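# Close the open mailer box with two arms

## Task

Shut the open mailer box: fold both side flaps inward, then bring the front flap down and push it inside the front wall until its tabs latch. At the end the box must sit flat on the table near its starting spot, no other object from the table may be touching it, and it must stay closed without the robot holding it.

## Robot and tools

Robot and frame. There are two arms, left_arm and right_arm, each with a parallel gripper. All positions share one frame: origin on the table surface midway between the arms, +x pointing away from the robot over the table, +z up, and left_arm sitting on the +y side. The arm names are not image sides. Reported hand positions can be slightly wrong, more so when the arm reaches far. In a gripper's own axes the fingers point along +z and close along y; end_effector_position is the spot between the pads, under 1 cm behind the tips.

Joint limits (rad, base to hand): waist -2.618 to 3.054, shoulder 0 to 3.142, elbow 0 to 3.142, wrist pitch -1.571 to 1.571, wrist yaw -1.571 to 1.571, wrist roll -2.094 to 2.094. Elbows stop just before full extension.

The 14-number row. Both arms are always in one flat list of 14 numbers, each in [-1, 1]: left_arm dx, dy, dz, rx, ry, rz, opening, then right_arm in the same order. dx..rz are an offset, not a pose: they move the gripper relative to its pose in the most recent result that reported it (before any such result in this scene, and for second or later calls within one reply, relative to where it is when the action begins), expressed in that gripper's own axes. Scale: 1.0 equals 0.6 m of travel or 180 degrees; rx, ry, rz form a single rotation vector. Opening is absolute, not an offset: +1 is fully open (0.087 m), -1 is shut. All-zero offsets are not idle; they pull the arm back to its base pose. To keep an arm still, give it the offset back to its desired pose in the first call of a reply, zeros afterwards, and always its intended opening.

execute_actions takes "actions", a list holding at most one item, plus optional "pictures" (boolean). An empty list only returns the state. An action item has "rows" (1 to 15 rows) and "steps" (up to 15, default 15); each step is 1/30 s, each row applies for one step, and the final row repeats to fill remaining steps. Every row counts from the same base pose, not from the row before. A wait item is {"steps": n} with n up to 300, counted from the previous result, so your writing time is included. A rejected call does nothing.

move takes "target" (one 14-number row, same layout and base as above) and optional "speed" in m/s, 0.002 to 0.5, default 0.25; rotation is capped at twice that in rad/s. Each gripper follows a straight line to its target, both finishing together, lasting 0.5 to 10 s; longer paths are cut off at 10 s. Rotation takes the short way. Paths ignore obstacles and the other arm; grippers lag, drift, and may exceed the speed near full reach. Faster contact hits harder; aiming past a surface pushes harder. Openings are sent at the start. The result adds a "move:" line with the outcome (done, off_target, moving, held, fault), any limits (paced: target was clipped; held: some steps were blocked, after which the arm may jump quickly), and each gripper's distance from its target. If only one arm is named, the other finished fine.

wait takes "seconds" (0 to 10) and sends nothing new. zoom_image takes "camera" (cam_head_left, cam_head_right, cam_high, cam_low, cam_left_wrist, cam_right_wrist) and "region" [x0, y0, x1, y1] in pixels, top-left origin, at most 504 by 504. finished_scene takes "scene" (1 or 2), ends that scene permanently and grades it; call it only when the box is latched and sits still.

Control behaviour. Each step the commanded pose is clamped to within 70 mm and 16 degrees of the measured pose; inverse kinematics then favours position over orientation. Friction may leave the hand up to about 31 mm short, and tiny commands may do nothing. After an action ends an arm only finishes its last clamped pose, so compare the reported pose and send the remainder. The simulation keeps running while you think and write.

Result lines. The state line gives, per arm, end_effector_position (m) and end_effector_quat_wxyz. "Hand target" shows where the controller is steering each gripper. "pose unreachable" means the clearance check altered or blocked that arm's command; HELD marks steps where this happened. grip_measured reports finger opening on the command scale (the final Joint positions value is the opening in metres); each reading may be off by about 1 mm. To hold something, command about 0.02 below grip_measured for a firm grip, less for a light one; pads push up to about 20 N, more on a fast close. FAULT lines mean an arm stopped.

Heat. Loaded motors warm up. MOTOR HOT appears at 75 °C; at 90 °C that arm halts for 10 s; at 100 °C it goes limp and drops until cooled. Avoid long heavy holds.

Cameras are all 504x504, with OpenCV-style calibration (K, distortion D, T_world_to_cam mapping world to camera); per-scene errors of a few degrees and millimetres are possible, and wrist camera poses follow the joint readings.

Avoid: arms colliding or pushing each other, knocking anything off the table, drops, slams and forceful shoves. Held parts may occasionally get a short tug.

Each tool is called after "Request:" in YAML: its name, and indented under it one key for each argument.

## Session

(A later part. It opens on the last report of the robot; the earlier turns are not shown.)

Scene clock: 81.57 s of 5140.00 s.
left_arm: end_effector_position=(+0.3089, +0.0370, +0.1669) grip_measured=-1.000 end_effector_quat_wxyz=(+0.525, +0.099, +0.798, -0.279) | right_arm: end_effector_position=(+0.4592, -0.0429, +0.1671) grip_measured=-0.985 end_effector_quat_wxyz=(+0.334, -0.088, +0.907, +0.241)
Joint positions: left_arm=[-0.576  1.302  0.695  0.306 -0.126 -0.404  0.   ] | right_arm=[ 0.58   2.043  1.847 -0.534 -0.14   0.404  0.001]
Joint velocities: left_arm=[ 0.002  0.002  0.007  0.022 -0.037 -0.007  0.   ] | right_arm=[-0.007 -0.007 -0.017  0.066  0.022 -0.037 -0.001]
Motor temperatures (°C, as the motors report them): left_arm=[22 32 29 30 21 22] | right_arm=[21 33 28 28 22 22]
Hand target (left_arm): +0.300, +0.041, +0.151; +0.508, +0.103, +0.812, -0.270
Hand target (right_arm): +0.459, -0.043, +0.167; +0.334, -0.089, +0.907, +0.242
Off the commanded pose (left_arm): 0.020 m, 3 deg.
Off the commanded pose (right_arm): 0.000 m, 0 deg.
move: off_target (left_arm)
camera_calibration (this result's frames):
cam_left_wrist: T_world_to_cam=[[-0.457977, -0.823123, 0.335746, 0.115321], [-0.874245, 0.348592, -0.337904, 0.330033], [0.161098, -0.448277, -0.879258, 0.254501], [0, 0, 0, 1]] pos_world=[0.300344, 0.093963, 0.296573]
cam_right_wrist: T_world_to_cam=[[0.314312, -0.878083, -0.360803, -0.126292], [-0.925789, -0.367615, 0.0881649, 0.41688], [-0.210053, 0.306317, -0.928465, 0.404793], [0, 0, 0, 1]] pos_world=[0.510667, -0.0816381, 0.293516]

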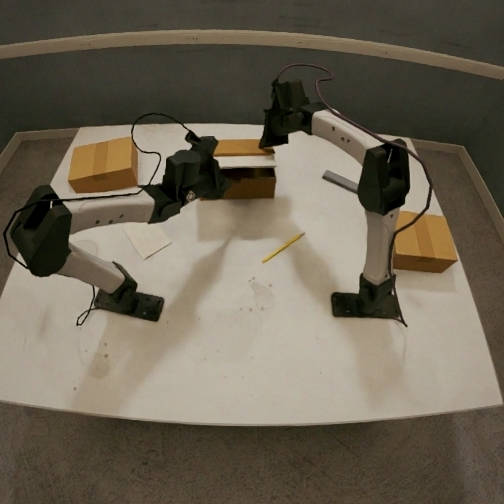

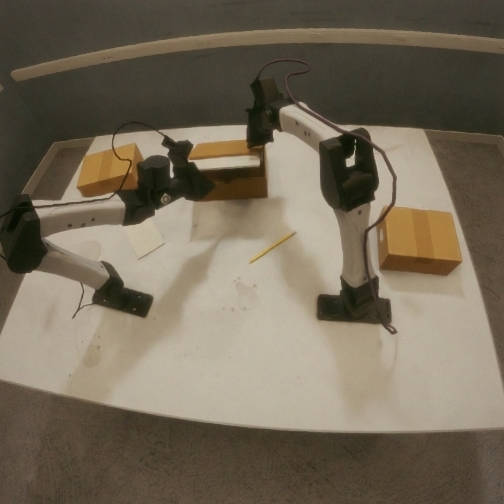

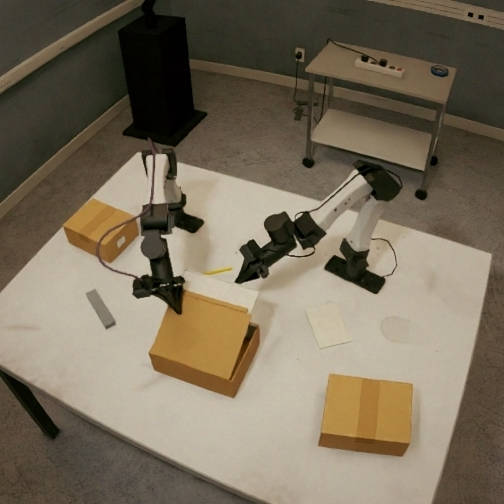

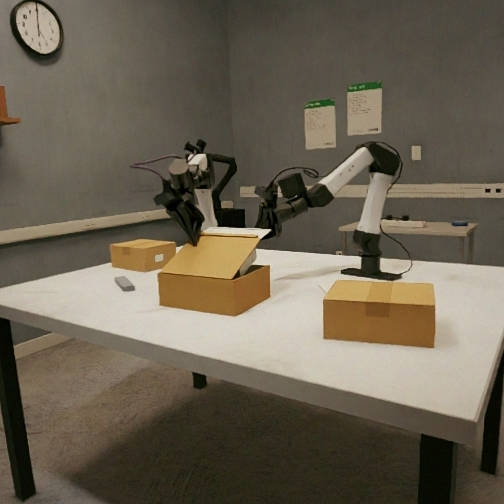

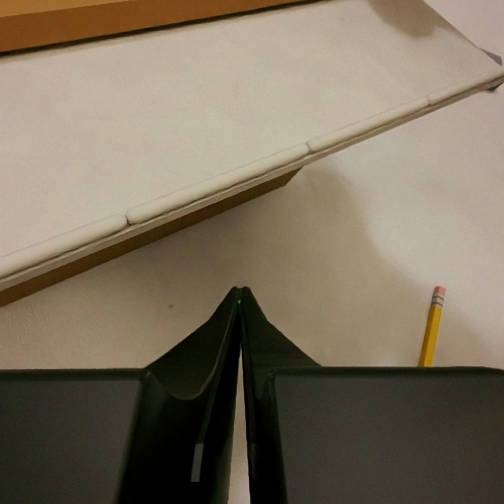

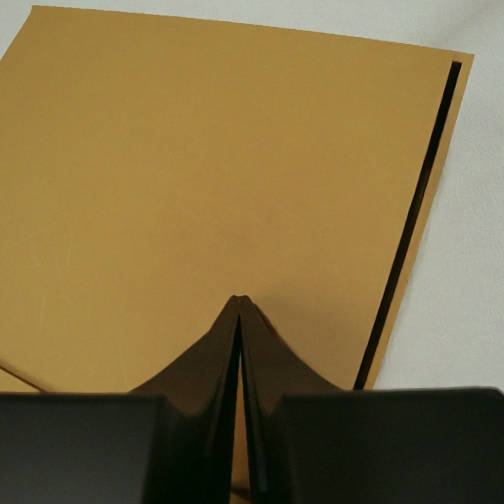

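Request:
move:
  target: [-0.208,-0.08,-0.068,0,0,0,-1, 0,-0.135,-0.13,0,0,0,-1]
  speed: 0.1

Scene clock: 88.07 s of 5140.00 s.
left_arm: end_effector_position=(+0.3086, +0.0374, +0.3142) grip_measured=-1.000 end_effector_quat_wxyz=(+0.536, +0.096, +0.788, -0.287) | right_arm: end_effector_position=(+0.4467, -0.1476, +0.1845) grip_measured=-0.985 end_effector_quat_wxyz=(+0.336, -0.084, +0.906, +0.241)
Joint positions: left_arm=[-0.576  1.242  1.215 -0.239 -0.126 -0.404  0.   ] | right_arm=[ 0.366  1.82   1.613 -0.55  -0.293  0.263  0.001]
Joint velocities: left_arm=[ 0.002  0.002  0.027 -0.022 -0.081  0.007  0.   ] | right_arm=[ 0.012 -0.007 -0.012 -0.007 -0.007  0.007 -0.   ]
Motor temperatures (°C, as the motors report them): left_arm=[22 32 29 30 21 22] | right_arm=[21 34 28 28 22 22]
Hand target (left_arm): +0.310, +0.038, +0.307; +0.525, +0.099, +0.798, -0.279
Hand target (right_arm): +0.439, -0.151, +0.187; +0.334, -0.088, +0.907, +0.242
Off the commanded pose (left_arm): 0.008 m, 2 deg.
Off the commanded pose (right_arm): 0.008 m, 1 deg.
After step 90, 1.47 s passed at rest.
move: done
camera_calibration (this result's frames):
cam_left_wrist: T_world_to_cam=[[-0.465938, -0.815475, 0.343369, 0.0658928], [-0.865542, 0.339508, -0.368201, 0.386509], [0.183682, -0.468759, -0.864017, 0.373237], [0, 0, 0, 1]] pos_world=[0.296685, 0.0974695, 0.442171]
cam_right_wrist: T_world_to_cam=[[0.307852, -0.879289, -0.363426, -0.204816], [-0.929238, -0.359897, 0.0836075, 0.368825], [-0.204311, 0.311971, -0.927864, 0.448531], [0, 0, 0, 1]] pos_world=[0.497419, -0.187282, 0.310904]

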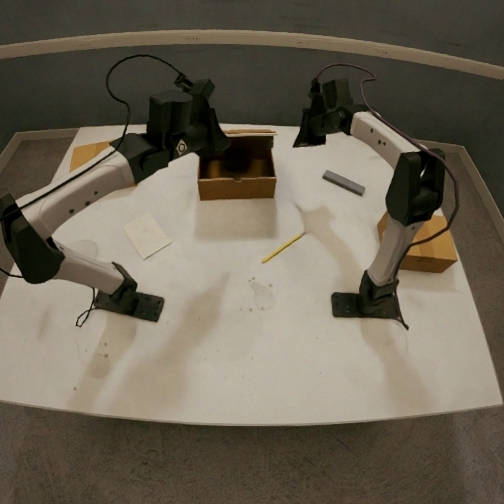

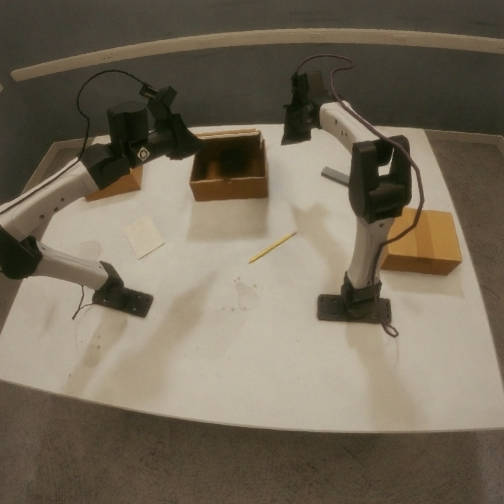

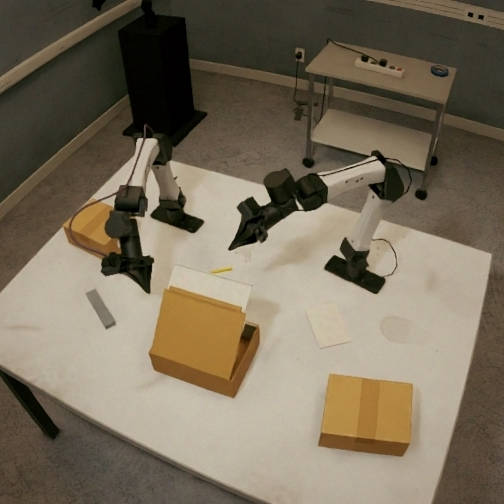

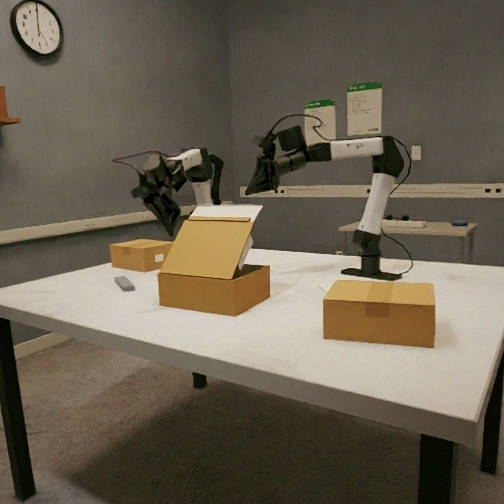

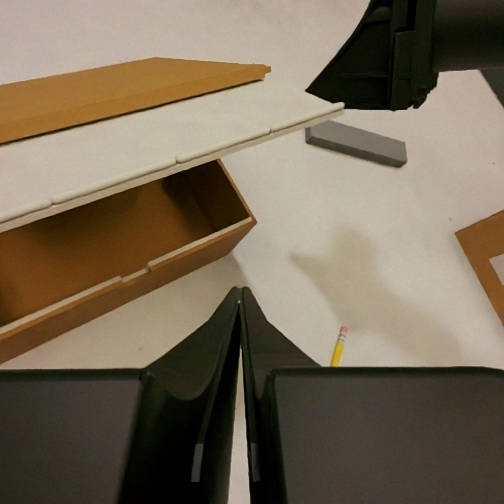

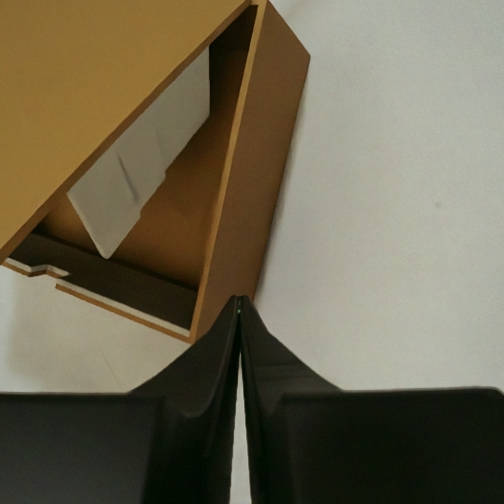

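Request:
move:
  target: [-0.055,0.061,0.105,0,0,0,-1, 0,0,0,-0.148,0.087,-0.15,-1]
  speed: 0.15

Scene clock: 93.23 s of 5140.00 s.
left_arm: end_effector_position=(+0.3822, +0.0381, +0.3133) grip_measured=-1.000 end_effector_quat_wxyz=(+0.535, +0.098, +0.788, -0.287) | right_arm: end_effector_position=(+0.4458, -0.1450, +0.1867) grip_measured=-0.985 end_effector_quat_wxyz=(+0.235, -0.394, +0.820, +0.343)
Joint positions: left_arm=[-0.413  1.458  1.378 -0.186  0.033 -0.359  0.   ] | right_arm=[ 0.272  2.245  2.317 -1.239 -0.779 -0.502  0.001]
Joint velocities: left_arm=[ 0.002 -0.002 -0.012  0.081 -0.007 -0.022  0.   ] | right_arm=[-0.002  0.027 -0.002 -0.037 -0.037 -0.051  0.   ]
Motor temperatures (°C, as the motors report them): left_arm=[22 31 30 30 21 22] | right_arm=[21 34 29 28 22 22]
Hand target (left_arm): +0.388, +0.038, +0.314; +0.537, +0.098, +0.788, -0.286
Hand target (right_arm): +0.448, -0.147, +0.187; +0.234, -0.395, +0.818, +0.346
Off the commanded pose (left_arm): 0.007 m, 0 deg.
Off the commanded pose (right_arm): 0.003 m, 1 deg.
move: done
camera_calibration (this result's frames):
cam_left_wrist: T_world_to_cam=[[-0.467719, -0.815128, 0.341768, 0.102191], [-0.864897, 0.342374, -0.367061, 0.448956], [0.182189, -0.467276, -0.865136, 0.360079], [0, 0, 0, 1]] pos_world=[0.370494, 0.0978446, 0.441386]
cam_right_wrist: T_world_to_cam=[[0.808123, -0.466065, -0.360167, -0.36517], [-0.471422, -0.878373, 0.0788836, 0.0903248], [-0.353126, 0.106043, -0.929547, 0.486338], [0, 0, 0, 1]] pos_world=[0.509422, -0.142427, 0.313426]

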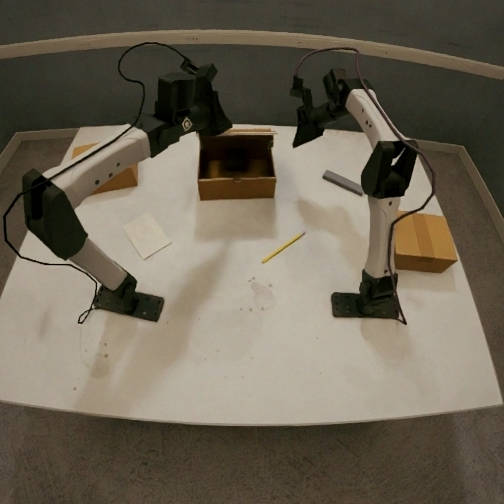

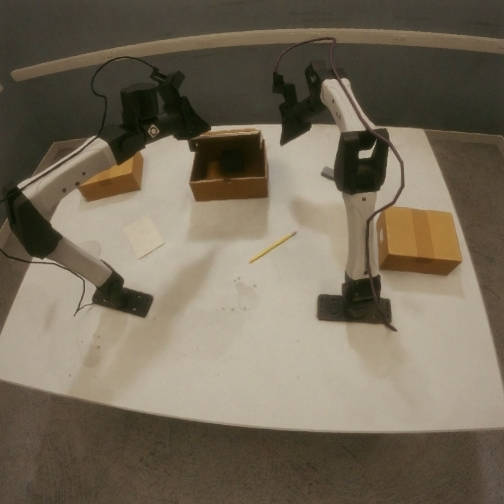

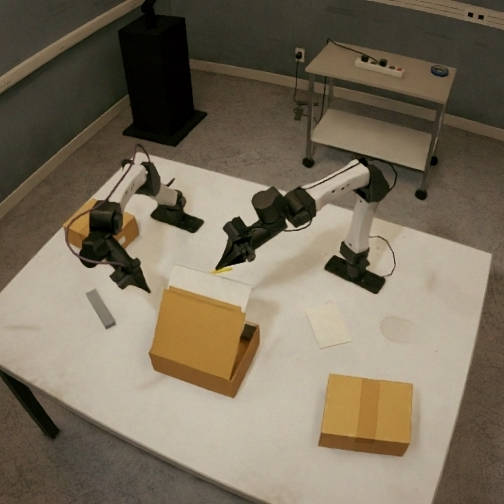

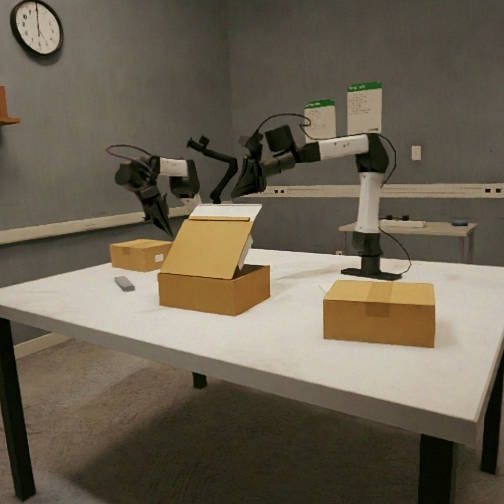

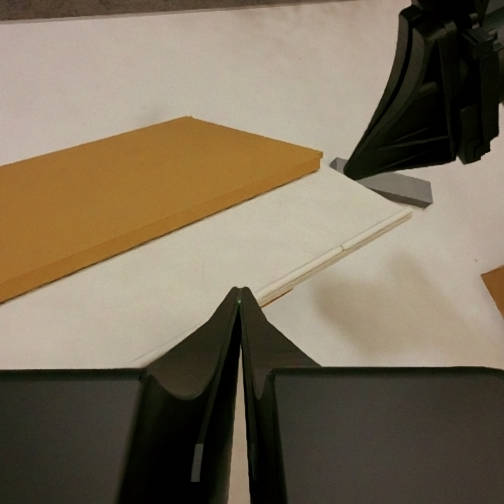

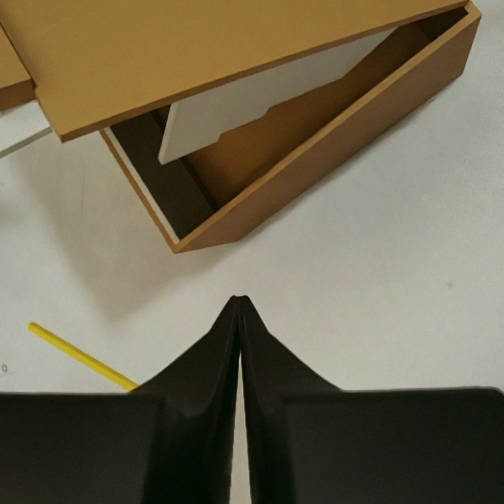

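Request:
move:
  target: [0,0,0,0,0,0,-1, -0.078,0.042,0.115,0,0,0,-1]
  speed: 0.06

Scene clock: 97.47 s of 5140.00 s.
left_arm: end_effector_position=(+0.3822, +0.0381, +0.3133) grip_measured=-1.000 end_effector_quat_wxyz=(+0.535, +0.098, +0.788, -0.287) | right_arm: end_effector_position=(+0.4672, -0.0743, +0.1827) grip_measured=-0.985 end_effector_quat_wxyz=(+0.241, -0.387, +0.825, +0.332)
Joint positions: left_arm=[-0.413  1.458  1.378 -0.186  0.033 -0.359  0.   ] | right_arm=[ 0.409  2.488  2.725 -1.272 -0.691 -0.317  0.001]
Joint velocities: left_arm=[-0.002  0.017  0.027 -0.037  0.051  0.051  0.   ] | right_arm=[ 0.022  0.046  0.066 -0.037 -0.022  0.022 -0.001]
Motor temperatures (°C, as the motors report them): left_arm=[22 31 30 31 21 22] | right_arm=[21 34 29 28 22 22]
Hand target (left_arm): +0.382, +0.038, +0.313; +0.535, +0.098, +0.788, -0.287
Hand target (right_arm): +0.461, -0.060, +0.182; +0.236, -0.394, +0.820, +0.342
Off the commanded pose (left_arm): 0.000 m, 0 deg.
Off the commanded pose (right_arm): 0.016 m, 2 deg.
move: off_target (right_arm)
camera_calibration (this result's frames):
cam_left_wrist: T_world_to_cam=[[-0.467719, -0.815128, 0.341768, 0.102191], [-0.864897, 0.342374, -0.367061, 0.448956], [0.182189, -0.467276, -0.865136, 0.360079], [0, 0, 0, 1]] pos_world=[0.370494, 0.0978446, 0.441386]
cam_right_wrist: T_world_to_cam=[[0.800241, -0.491261, -0.343913, -0.352061], [-0.494726, -0.864945, 0.0843626, 0.173694], [-0.33891, 0.102632, -0.935204, 0.476873], [0, 0, 0, 1]] pos_world=[0.529282, -0.0716605, 0.310242]

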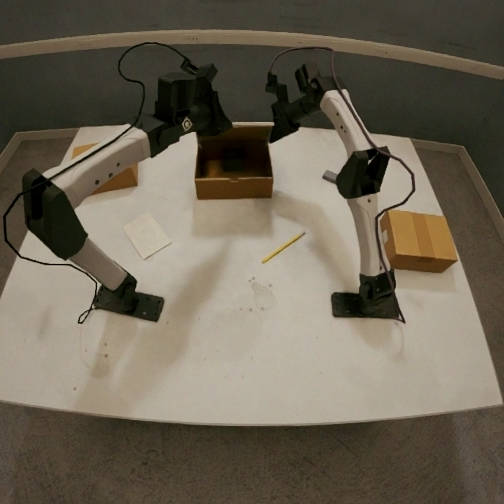

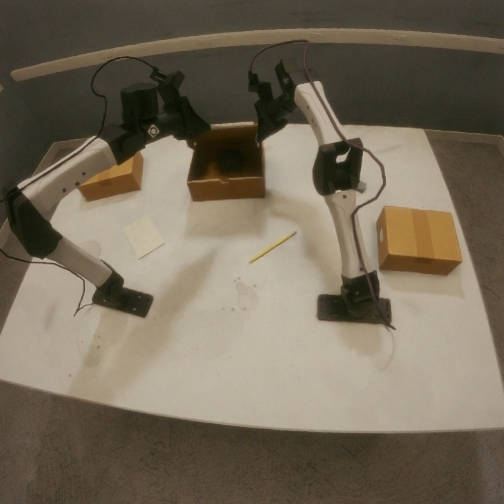

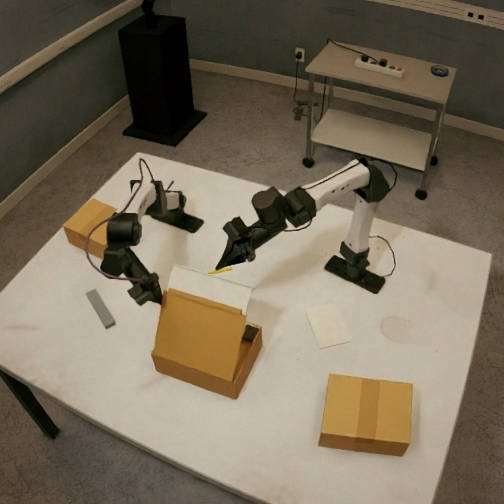

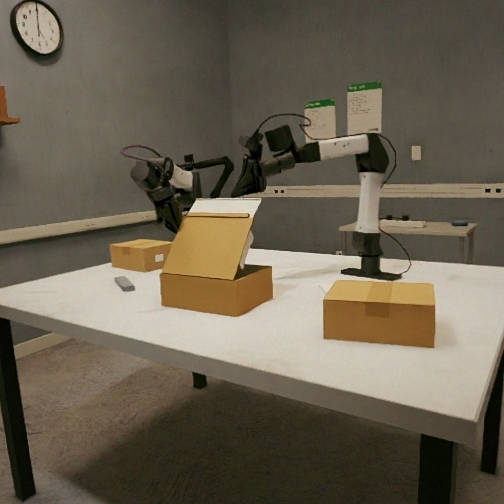

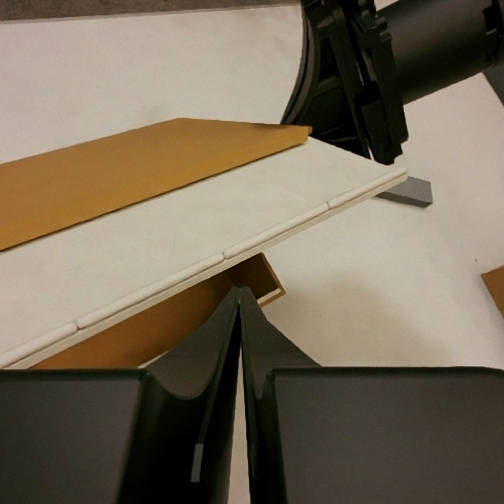

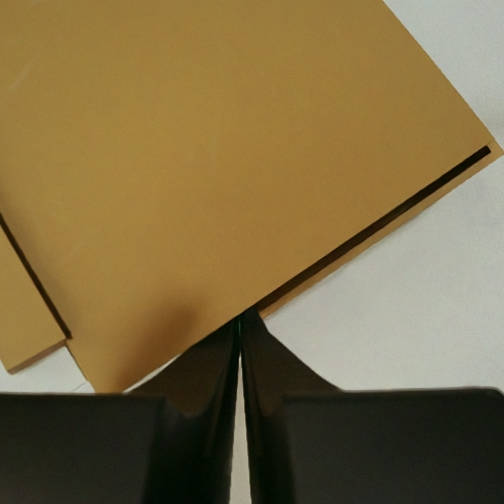

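Request:
move:
  target: [-0.03,0.034,0.058,0,0,0,-1, 0,0,0,0,0,0,-1]
  speed: 0.08

Request:
move:
  target: [0.163,0.043,0.017,0,0,0,-1, 0,0,0,0,0,0,-1]
  speed: 0.05

Scene clock: 101.30 s of 5140.00 s.
left_arm: end_effector_position=(+0.4210, +0.0383, +0.3127) grip_measured=-1.000 end_effector_quat_wxyz=(+0.535, +0.097, +0.789, -0.287) | right_arm: end_effector_position=(+0.4672, -0.0749, +0.1820) grip_measured=-0.985 end_effector_quat_wxyz=(+0.240, -0.387, +0.827, +0.331)
Joint positions: left_arm=[-0.351  1.582  1.494 -0.179  0.092 -0.345  0.   ] | right_arm=[ 0.408  2.49   2.729 -1.277 -0.688 -0.317  0.001]
Joint velocities: left_arm=[ 0.002  0.007  0.007  0.007  0.022 -0.007  0.   ] | right_arm=[-0.007 -0.007  0.002  0.051  0.037  0.007  0.   ]
Motor temperatures (°C, as the motors report them): left_arm=[22 31 31 31 21 22] | right_arm=[21 35 29 28 22 22]
Hand target (left_arm): +0.426, +0.039, +0.312; +0.536, +0.098, +0.788, -0.286
Hand target (right_arm): +0.467, -0.074, +0.183; +0.241, -0.387, +0.826, +0.332
Off the commanded pose (left_arm): 0.005 m, 0 deg.
Off the commanded pose (right_arm): 0.001 m, 0 deg.
move: done
camera_calibration (this result's frames):
cam_left_wrist: T_world_to_cam=[[-0.465887, -0.815594, 0.343156, 0.119554], [-0.865955, 0.340556, -0.366256, 0.482464], [0.181852, -0.467792, -0.864928, 0.352719], [0, 0, 0, 1]] pos_world=[0.409348, 0.0982007, 0.440756]
cam_right_wrist: T_world_to_cam=[[0.798739, -0.493505, -0.344193, -0.352022], [-0.495878, -0.863926, 0.0879581, 0.173241], [-0.340765, 0.100422, -0.93477, 0.476869], [0, 0, 0, 1]] pos_world=[0.52958, -0.0719447, 0.309361]

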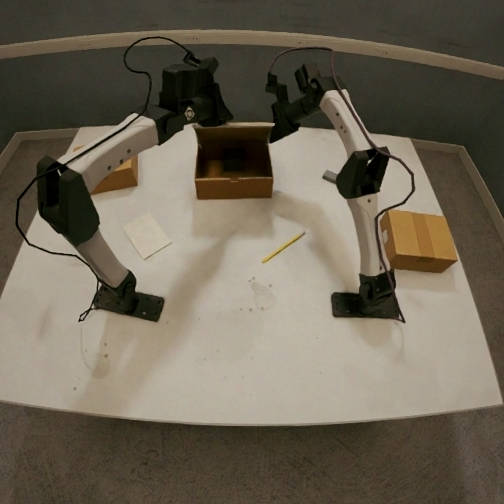

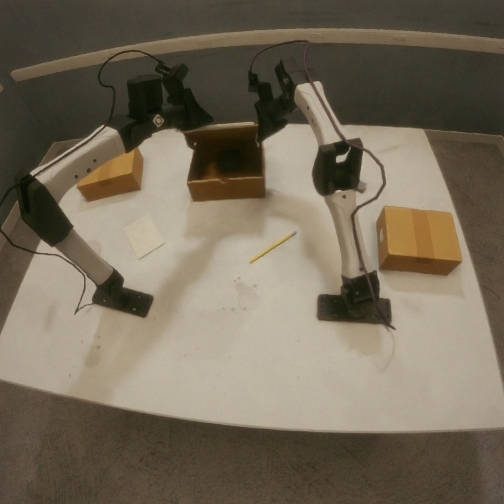

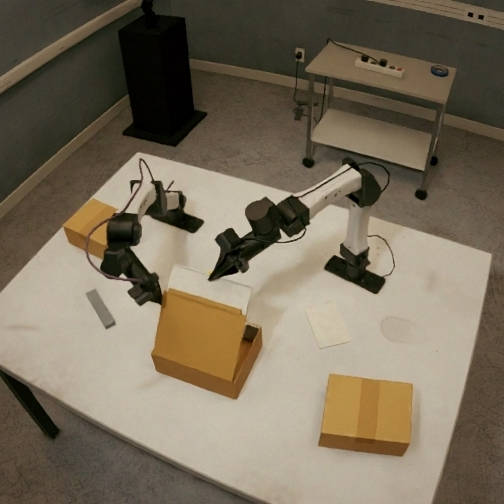

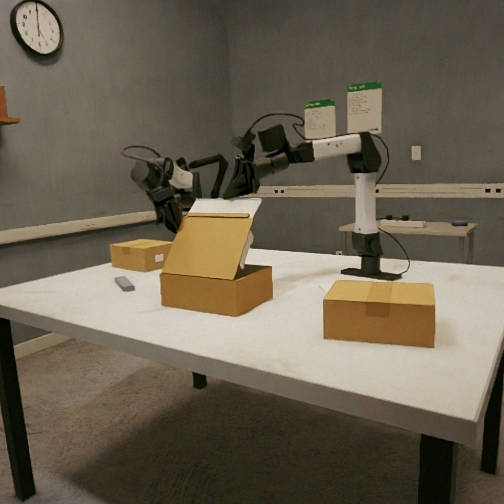

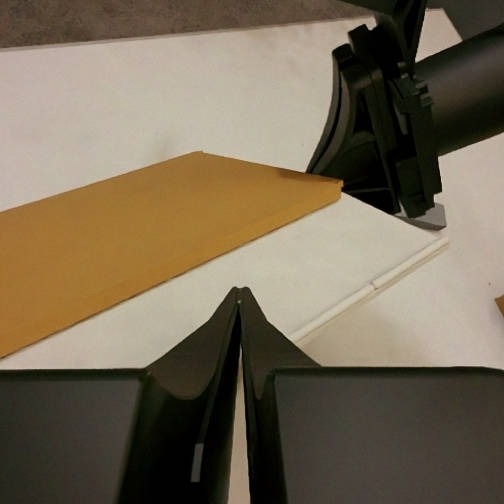

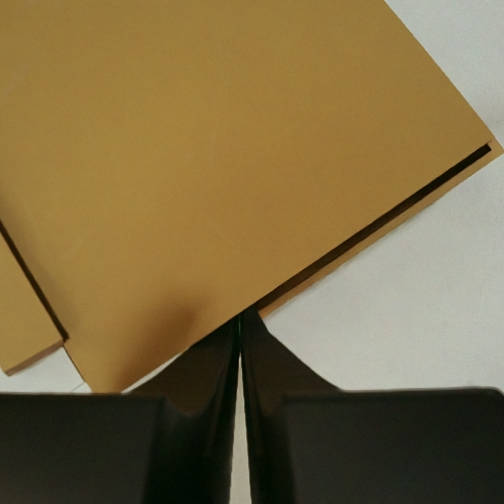

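Scene clock: 103.60 s of 5140.00 s.
left_arm: end_effector_position=(+0.4073, +0.0384, +0.2285) grip_measured=-1.000 end_effector_quat_wxyz=(+0.549, +0.095, +0.778, -0.290) | right_arm: end_effector_position=(+0.4647, -0.0777, +0.1795) grip_measured=-0.985 end_effector_quat_wxyz=(+0.232, -0.384, +0.832, +0.326)
Joint positions: left_arm=[-0.373  1.534  1.08   0.223  0.065 -0.349  0.   ] | right_arm=[ 0.408  2.49   2.729 -1.295 -0.676 -0.317  0.001]
Joint velocities: left_arm=[-0.002 -0.002 -0.007  0.007  0.022 -0.066  0.   ] | right_arm=[ 0.027 -0.022 -0.012  0.051  0.066 -0.007  0.   ]
Motor temperatures (°C, as the motors report them): left_arm=[22 31 30 31 21 22] | right_arm=[21 35 29 27 22 22]
Hand target (left_arm): +0.400, +0.037, +0.213; +0.535, +0.097, +0.789, -0.287
Hand target (right_arm): +0.467, -0.075, +0.182; +0.240, -0.387, +0.827, +0.331
Off the commanded pose (left_arm): 0.017 m, 2 deg.
Off the commanded pose (right_arm): 0.004 m, 1 deg.
move: off_target (left_arm)
camera_calibration (this result's frames):
cam_left_wrist: T_world_to_cam=[[-0.473311, -0.812221, 0.340988, 0.145524], [-0.855349, 0.33121, -0.398344, 0.443175], [0.210605, -0.480205, -0.851498, 0.268092], [0, 0, 0, 1]] pos_world=[0.391486, 0.100152, 0.355194]
cam_right_wrist: T_world_to_cam=[[0.790958, -0.504065, -0.34685, -0.349029], [-0.499784, -0.859261, 0.109025, 0.168203], [-0.352991, 0.0871157, -0.931562, 0.478086], [0, 0, 0, 1]] pos_world=[0.528893, -0.0730515, 0.305968]

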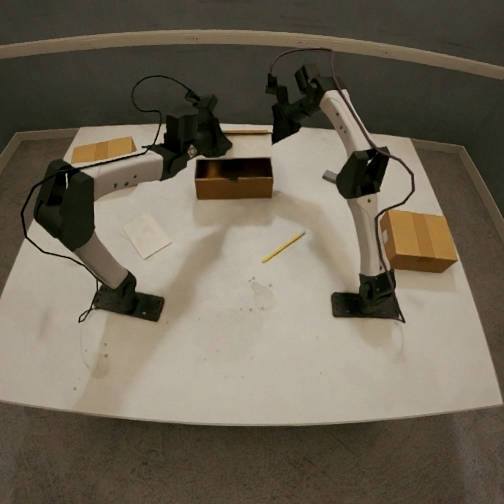

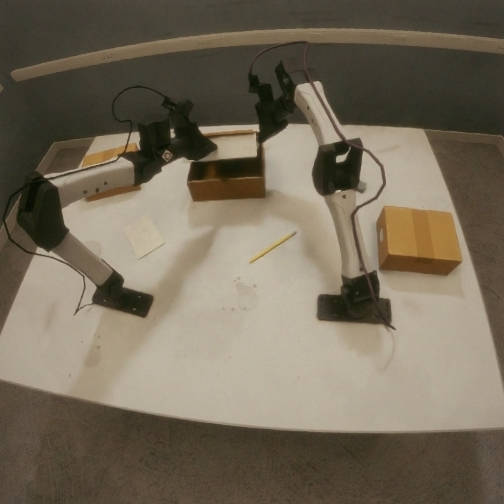

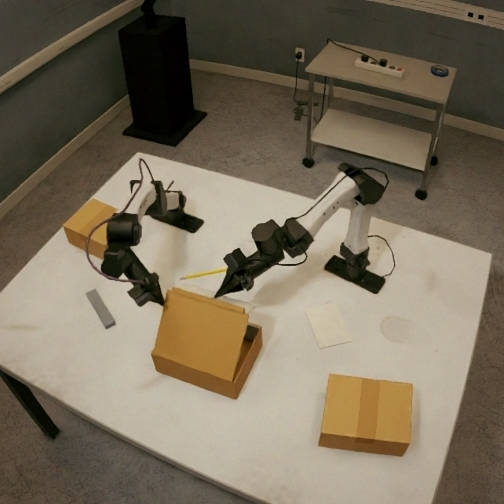

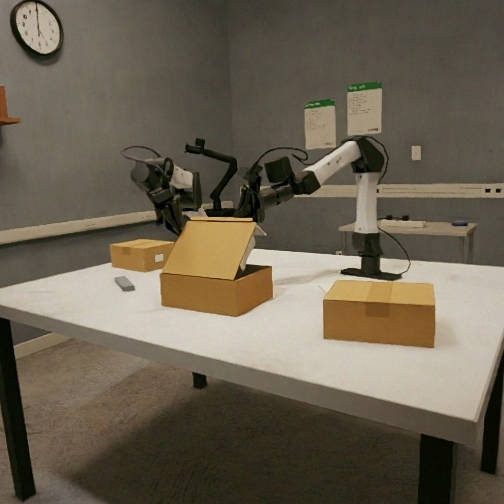

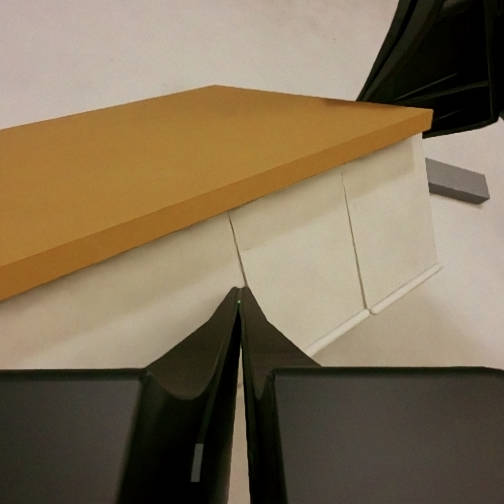

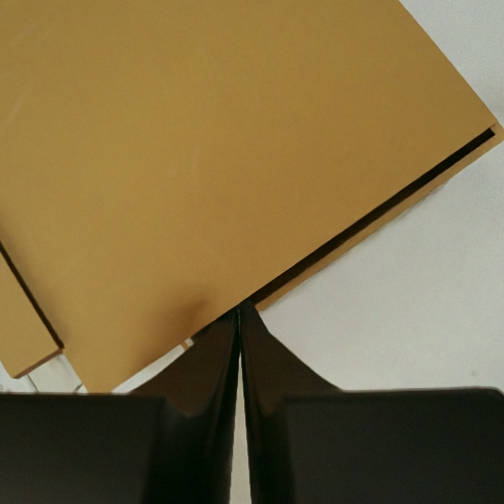

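Request:
move:
  target: [0.067,0.062,0.072,0,0,0,-1, 0,0,0,0,0,0,-1]
  speed: 0.05

Scene clock: 107.43 s of 5140.00 s.
left_arm: end_effector_position=(+0.4395, +0.0272, +0.1914) grip_measured=-1.000 end_effector_quat_wxyz=(+0.560, +0.102, +0.763, -0.307) | right_arm: end_effector_position=(+0.4648, -0.0779, +0.1793) grip_measured=-0.985 end_effector_quat_wxyz=(+0.232, -0.384, +0.832, +0.325)
Joint positions: left_arm=[-0.341  1.705  1.058  0.46   0.122 -0.345  0.   ] | right_arm=[ 0.408  2.49   2.729 -1.296 -0.674 -0.317  0.001]
Joint velocities: left_arm=[-0.007  0.002 -0.002 -0.037 -0.037  0.007  0.   ] | right_arm=[-0.022 -0.002 -0.012 -0.066 -0.037 -0.081 -0.001]
Motor temperatures (°C, as the motors report them): left_arm=[22 31 30 31 21 22] | right_arm=[21 36 29 27 22 22]
Hand target (left_arm): +0.443, +0.038, +0.168; +0.549, +0.096, +0.778, -0.290
Hand target (right_arm): +0.465, -0.078, +0.180; +0.232, -0.384, +0.832, +0.326
Off the commanded pose (left_arm): 0.025 m, 3 deg.
Off the commanded pose (right_arm): 0.000 m, 0 deg.
move: off_target (left_arm)
camera_calibration (this result's frames):
cam_left_wrist: T_world_to_cam=[[-0.505305, -0.789999, 0.347229, 0.176631], [-0.832056, 0.33935, -0.438776, 0.456919], [0.228801, -0.51063, -0.828799, 0.212845], [0, 0, 0, 1]] pos_world=[0.420735, 0.0931679, 0.315559]
cam_right_wrist: T_world_to_cam=[[0.790565, -0.505391, -0.345813, -0.349419], [-0.500614, -0.858607, 0.110358, 0.16826], [-0.352692, 0.0858736, -0.931791, 0.477773], [0, 0, 0, 1]] pos_world=[0.528978, -0.0731522, 0.305782]

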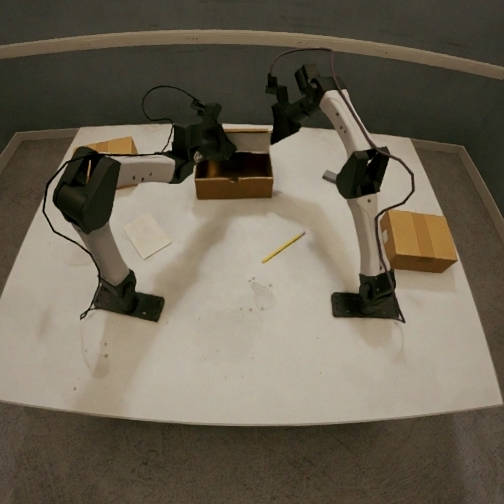

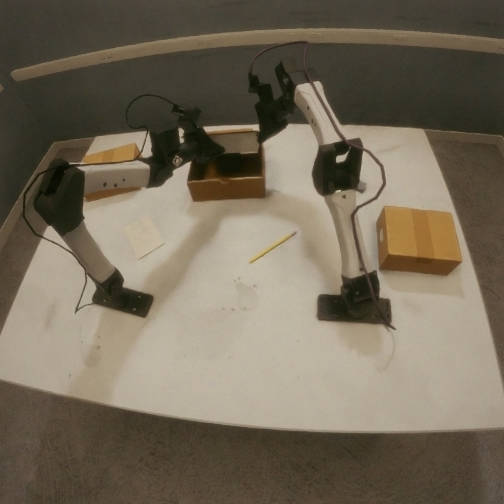

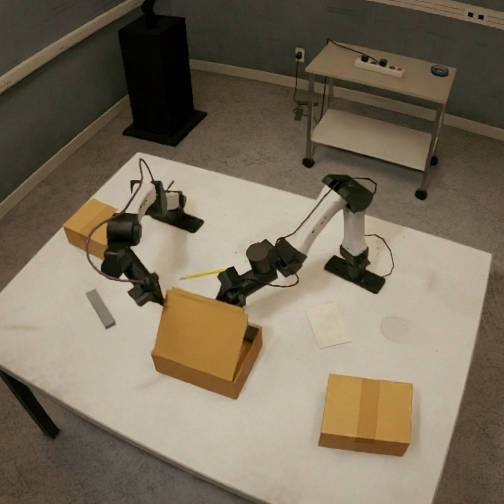

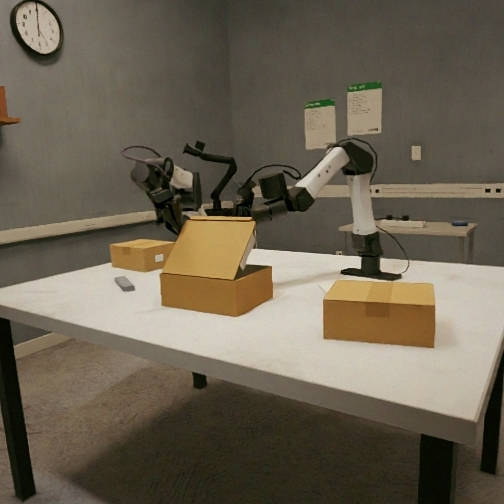

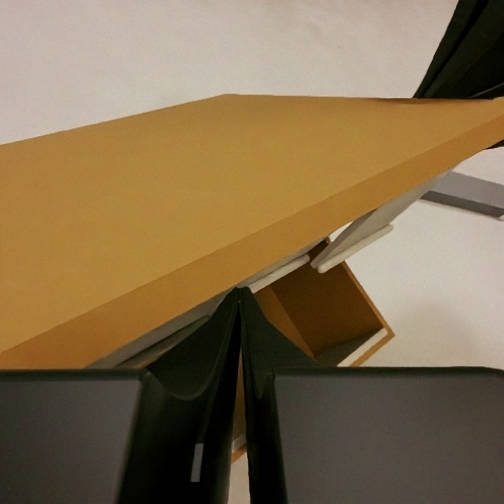

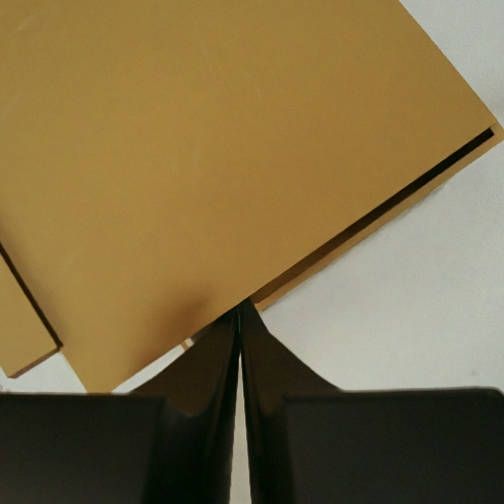

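Request:
move:
  target: [0.013,-0.1,-0.14,0,0,0,-1, 0.065,-0.06,-0.1,0,0,0,-1]
  speed: 0.08

Scene clock: 111.30 s of 5140.00 s.
left_arm: end_effector_position=(+0.3478, +0.0241, +0.2406) grip_measured=-1.000 end_effector_quat_wxyz=(+0.577, +0.099, +0.746, -0.316) | right_arm: end_effector_position=(+0.4649, -0.1560, +0.1729) grip_measured=-0.985 end_effector_quat_wxyz=(+0.226, -0.379, +0.837, +0.324)
Joint positions: left_arm=[-0.509  1.354  0.878  0.341 -0.044 -0.375  0.   ] | right_arm=[ 0.254  2.348  2.458 -1.298 -0.736 -0.493  0.001]
Joint velocities: left_arm=[-0.012  0.002  0.007 -0.022 -0.007 -0.022  0.   ] | right_arm=[ 0.002 -0.002  0.002 -0.051 -0.051 -0.037 -0.001]
Motor temperatures (°C, as the motors report them): left_arm=[22 31 30 31 21 22] | right_arm=[21 37 29 27 22 22]
Hand target (left_arm): +0.341, +0.026, +0.223; +0.560, +0.101, +0.763, -0.308
Hand target (right_arm): +0.461, -0.158, +0.182; +0.232, -0.383, +0.832, +0.326
Off the commanded pose (left_arm): 0.021 m, 3 deg.
Off the commanded pose (right_arm): 0.010 m, 1 deg.
move: off_target (left_arm)
camera_calibration (this result's frames):
cam_left_wrist: T_world_to_cam=[[-0.518526, -0.779522, 0.351392, 0.114059], [-0.814014, 0.324225, -0.481932, 0.407782], [0.261747, -0.535932, -0.802661, 0.255933], [0, 0, 0, 1]] pos_world=[0.324093, 0.0938611, 0.361872]
cam_right_wrist: T_world_to_cam=[[0.781719, -0.513794, -0.353456, -0.387007], [-0.505252, -0.854018, 0.123987, 0.102468], [-0.365562, 0.0816612, -0.927198, 0.483018], [0, 0, 0, 1]] pos_world=[0.530875, -0.150777, 0.298358]

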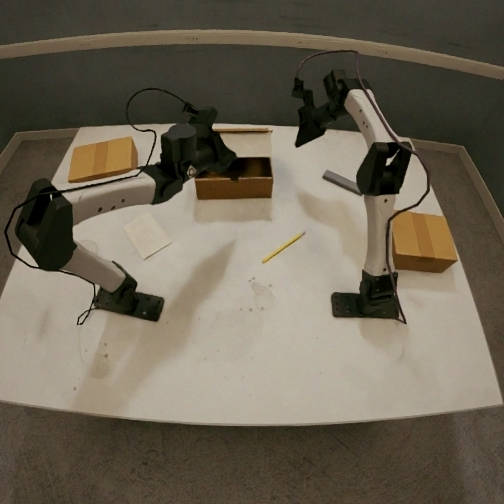

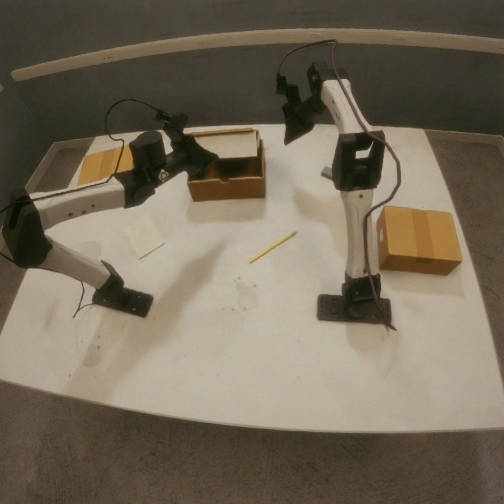

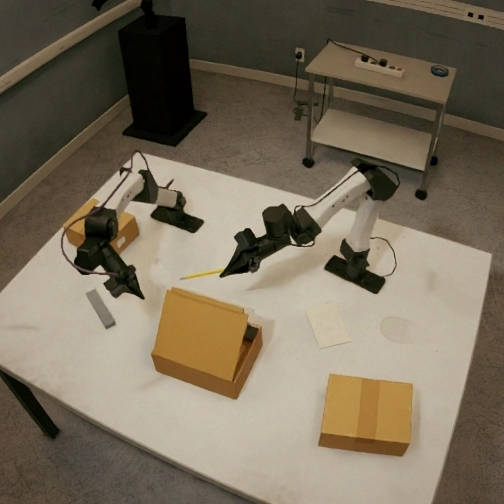

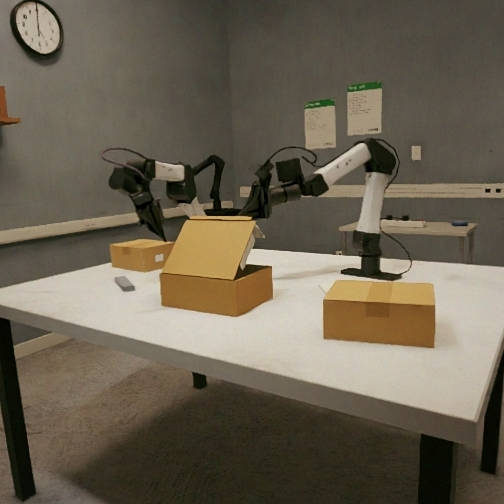

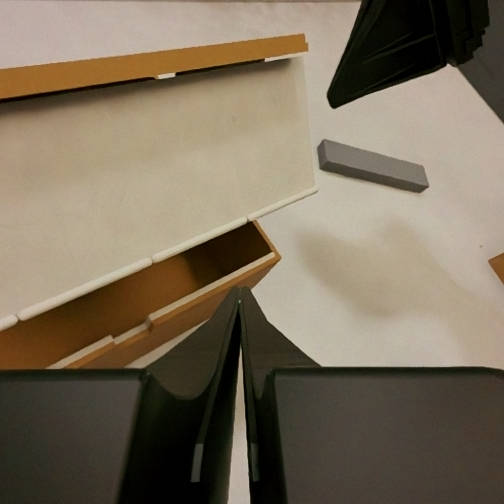

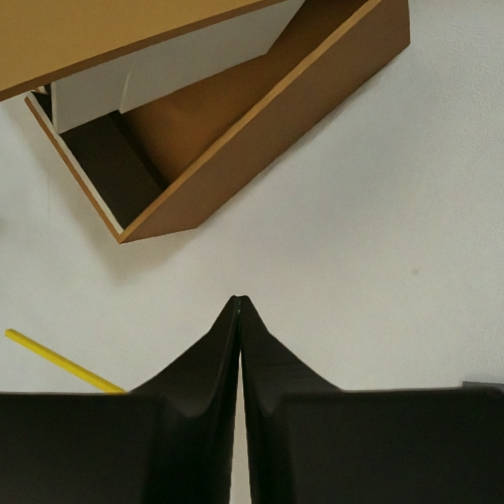

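Request:
move:
  target: [0.187,0.052,0,0,0,0,-1, -0.098,0.057,-0.098,0.15,-0.086,0.149,-1]
  speed: 0.15

Scene clock: 116.83 s of 5140.00 s.
left_arm: end_effector_position=(+0.3337, +0.0219, +0.1401) grip_measured=-1.000 end_effector_quat_wxyz=(+0.588, +0.097, +0.736, -0.321) | right_arm: end_effector_position=(+0.4660, -0.1548, +0.2430) grip_measured=-0.985 end_effector_quat_wxyz=(+0.311, -0.071, +0.925, +0.205)
Joint positions: left_arm=[-0.551  1.545  0.549  0.894 -0.089 -0.378  0.   ] | right_arm=[ 0.361  2.019  2.18  -0.997 -0.235  0.252  0.001]
Joint velocities: left_arm=[-0.002  0.017  0.007 -0.007 -0.037  0.022  0.   ] | right_arm=[ 0.007  0.012 -0.017 -0.022 -0.022 -0.037 -0.   ]
Motor temperatures (°C, as the motors report them): left_arm=[22 31 30 32 21 22] | right_arm=[21 38 29 28 22 22]
Hand target (left_arm): +0.328, +0.022, +0.125; +0.577, +0.099, +0.746, -0.317
Hand target (right_arm): +0.465, -0.152, +0.261; +0.333, -0.071, +0.916, +0.210
Off the commanded pose (left_arm): 0.015 m, 2 deg.
Off the commanded pose (right_arm): 0.020 m, 3 deg.
move: off_target (left_arm, right_arm)
camera_calibration (this result's frames):
cam_left_wrist: T_world_to_cam=[[-0.524769, -0.775234, 0.351609, 0.142327], [-0.802288, 0.312367, -0.508686, 0.348589], [0.28452, -0.549034, -0.785882, 0.168113], [0, 0, 0, 1]] pos_world=[0.306526, 0.0937494, 0.259396]
cam_right_wrist: T_world_to_cam=[[0.253461, -0.914171, -0.316306, -0.187353], [-0.935172, -0.315191, 0.16158, 0.369965], [-0.247408, 0.254846, -0.934796, 0.521923], [0, 0, 0, 1]] pos_world=[0.522595, -0.187673, 0.368852]

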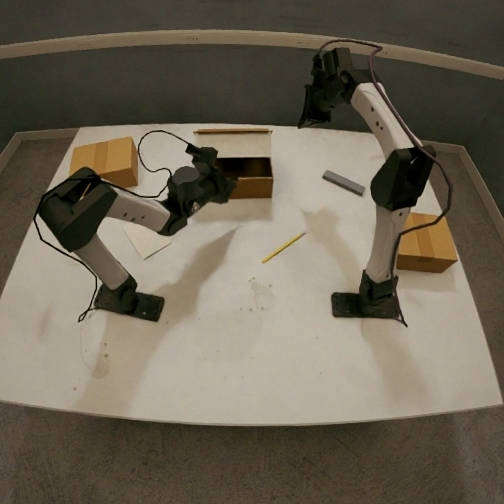

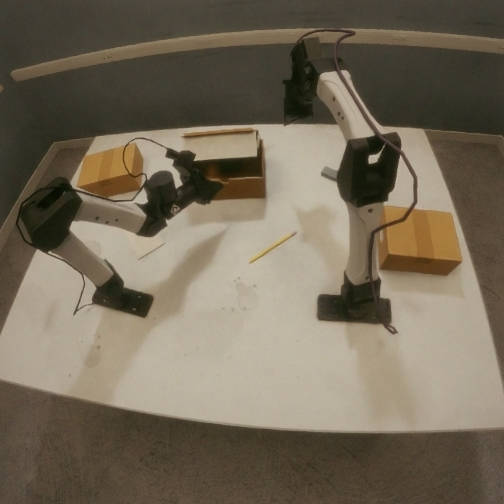

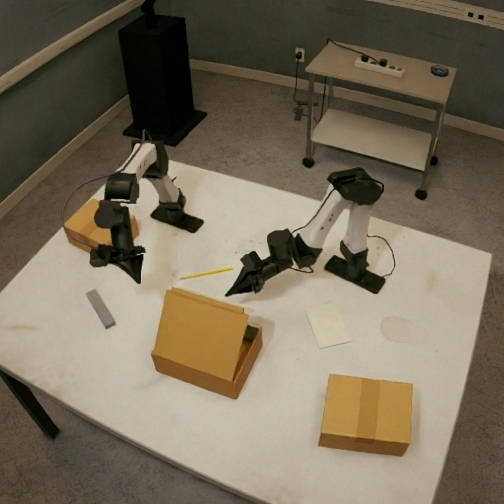

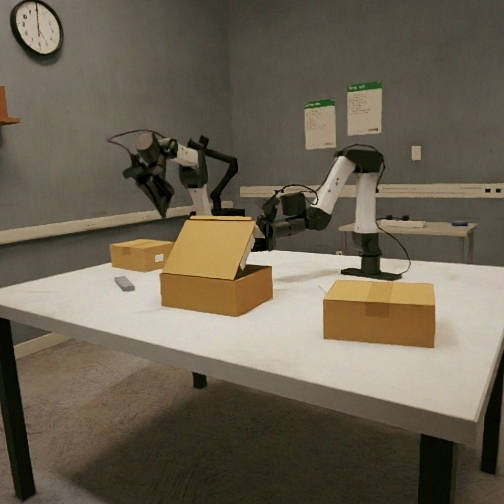

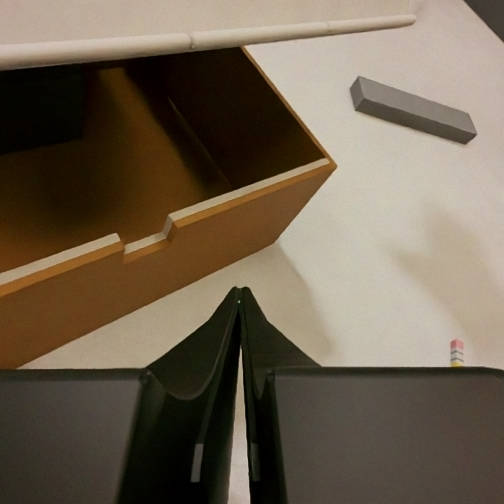

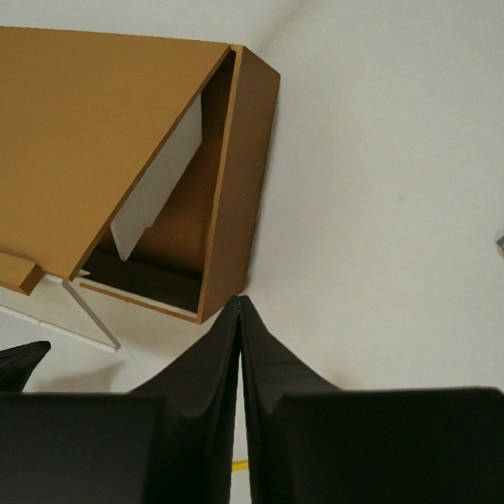

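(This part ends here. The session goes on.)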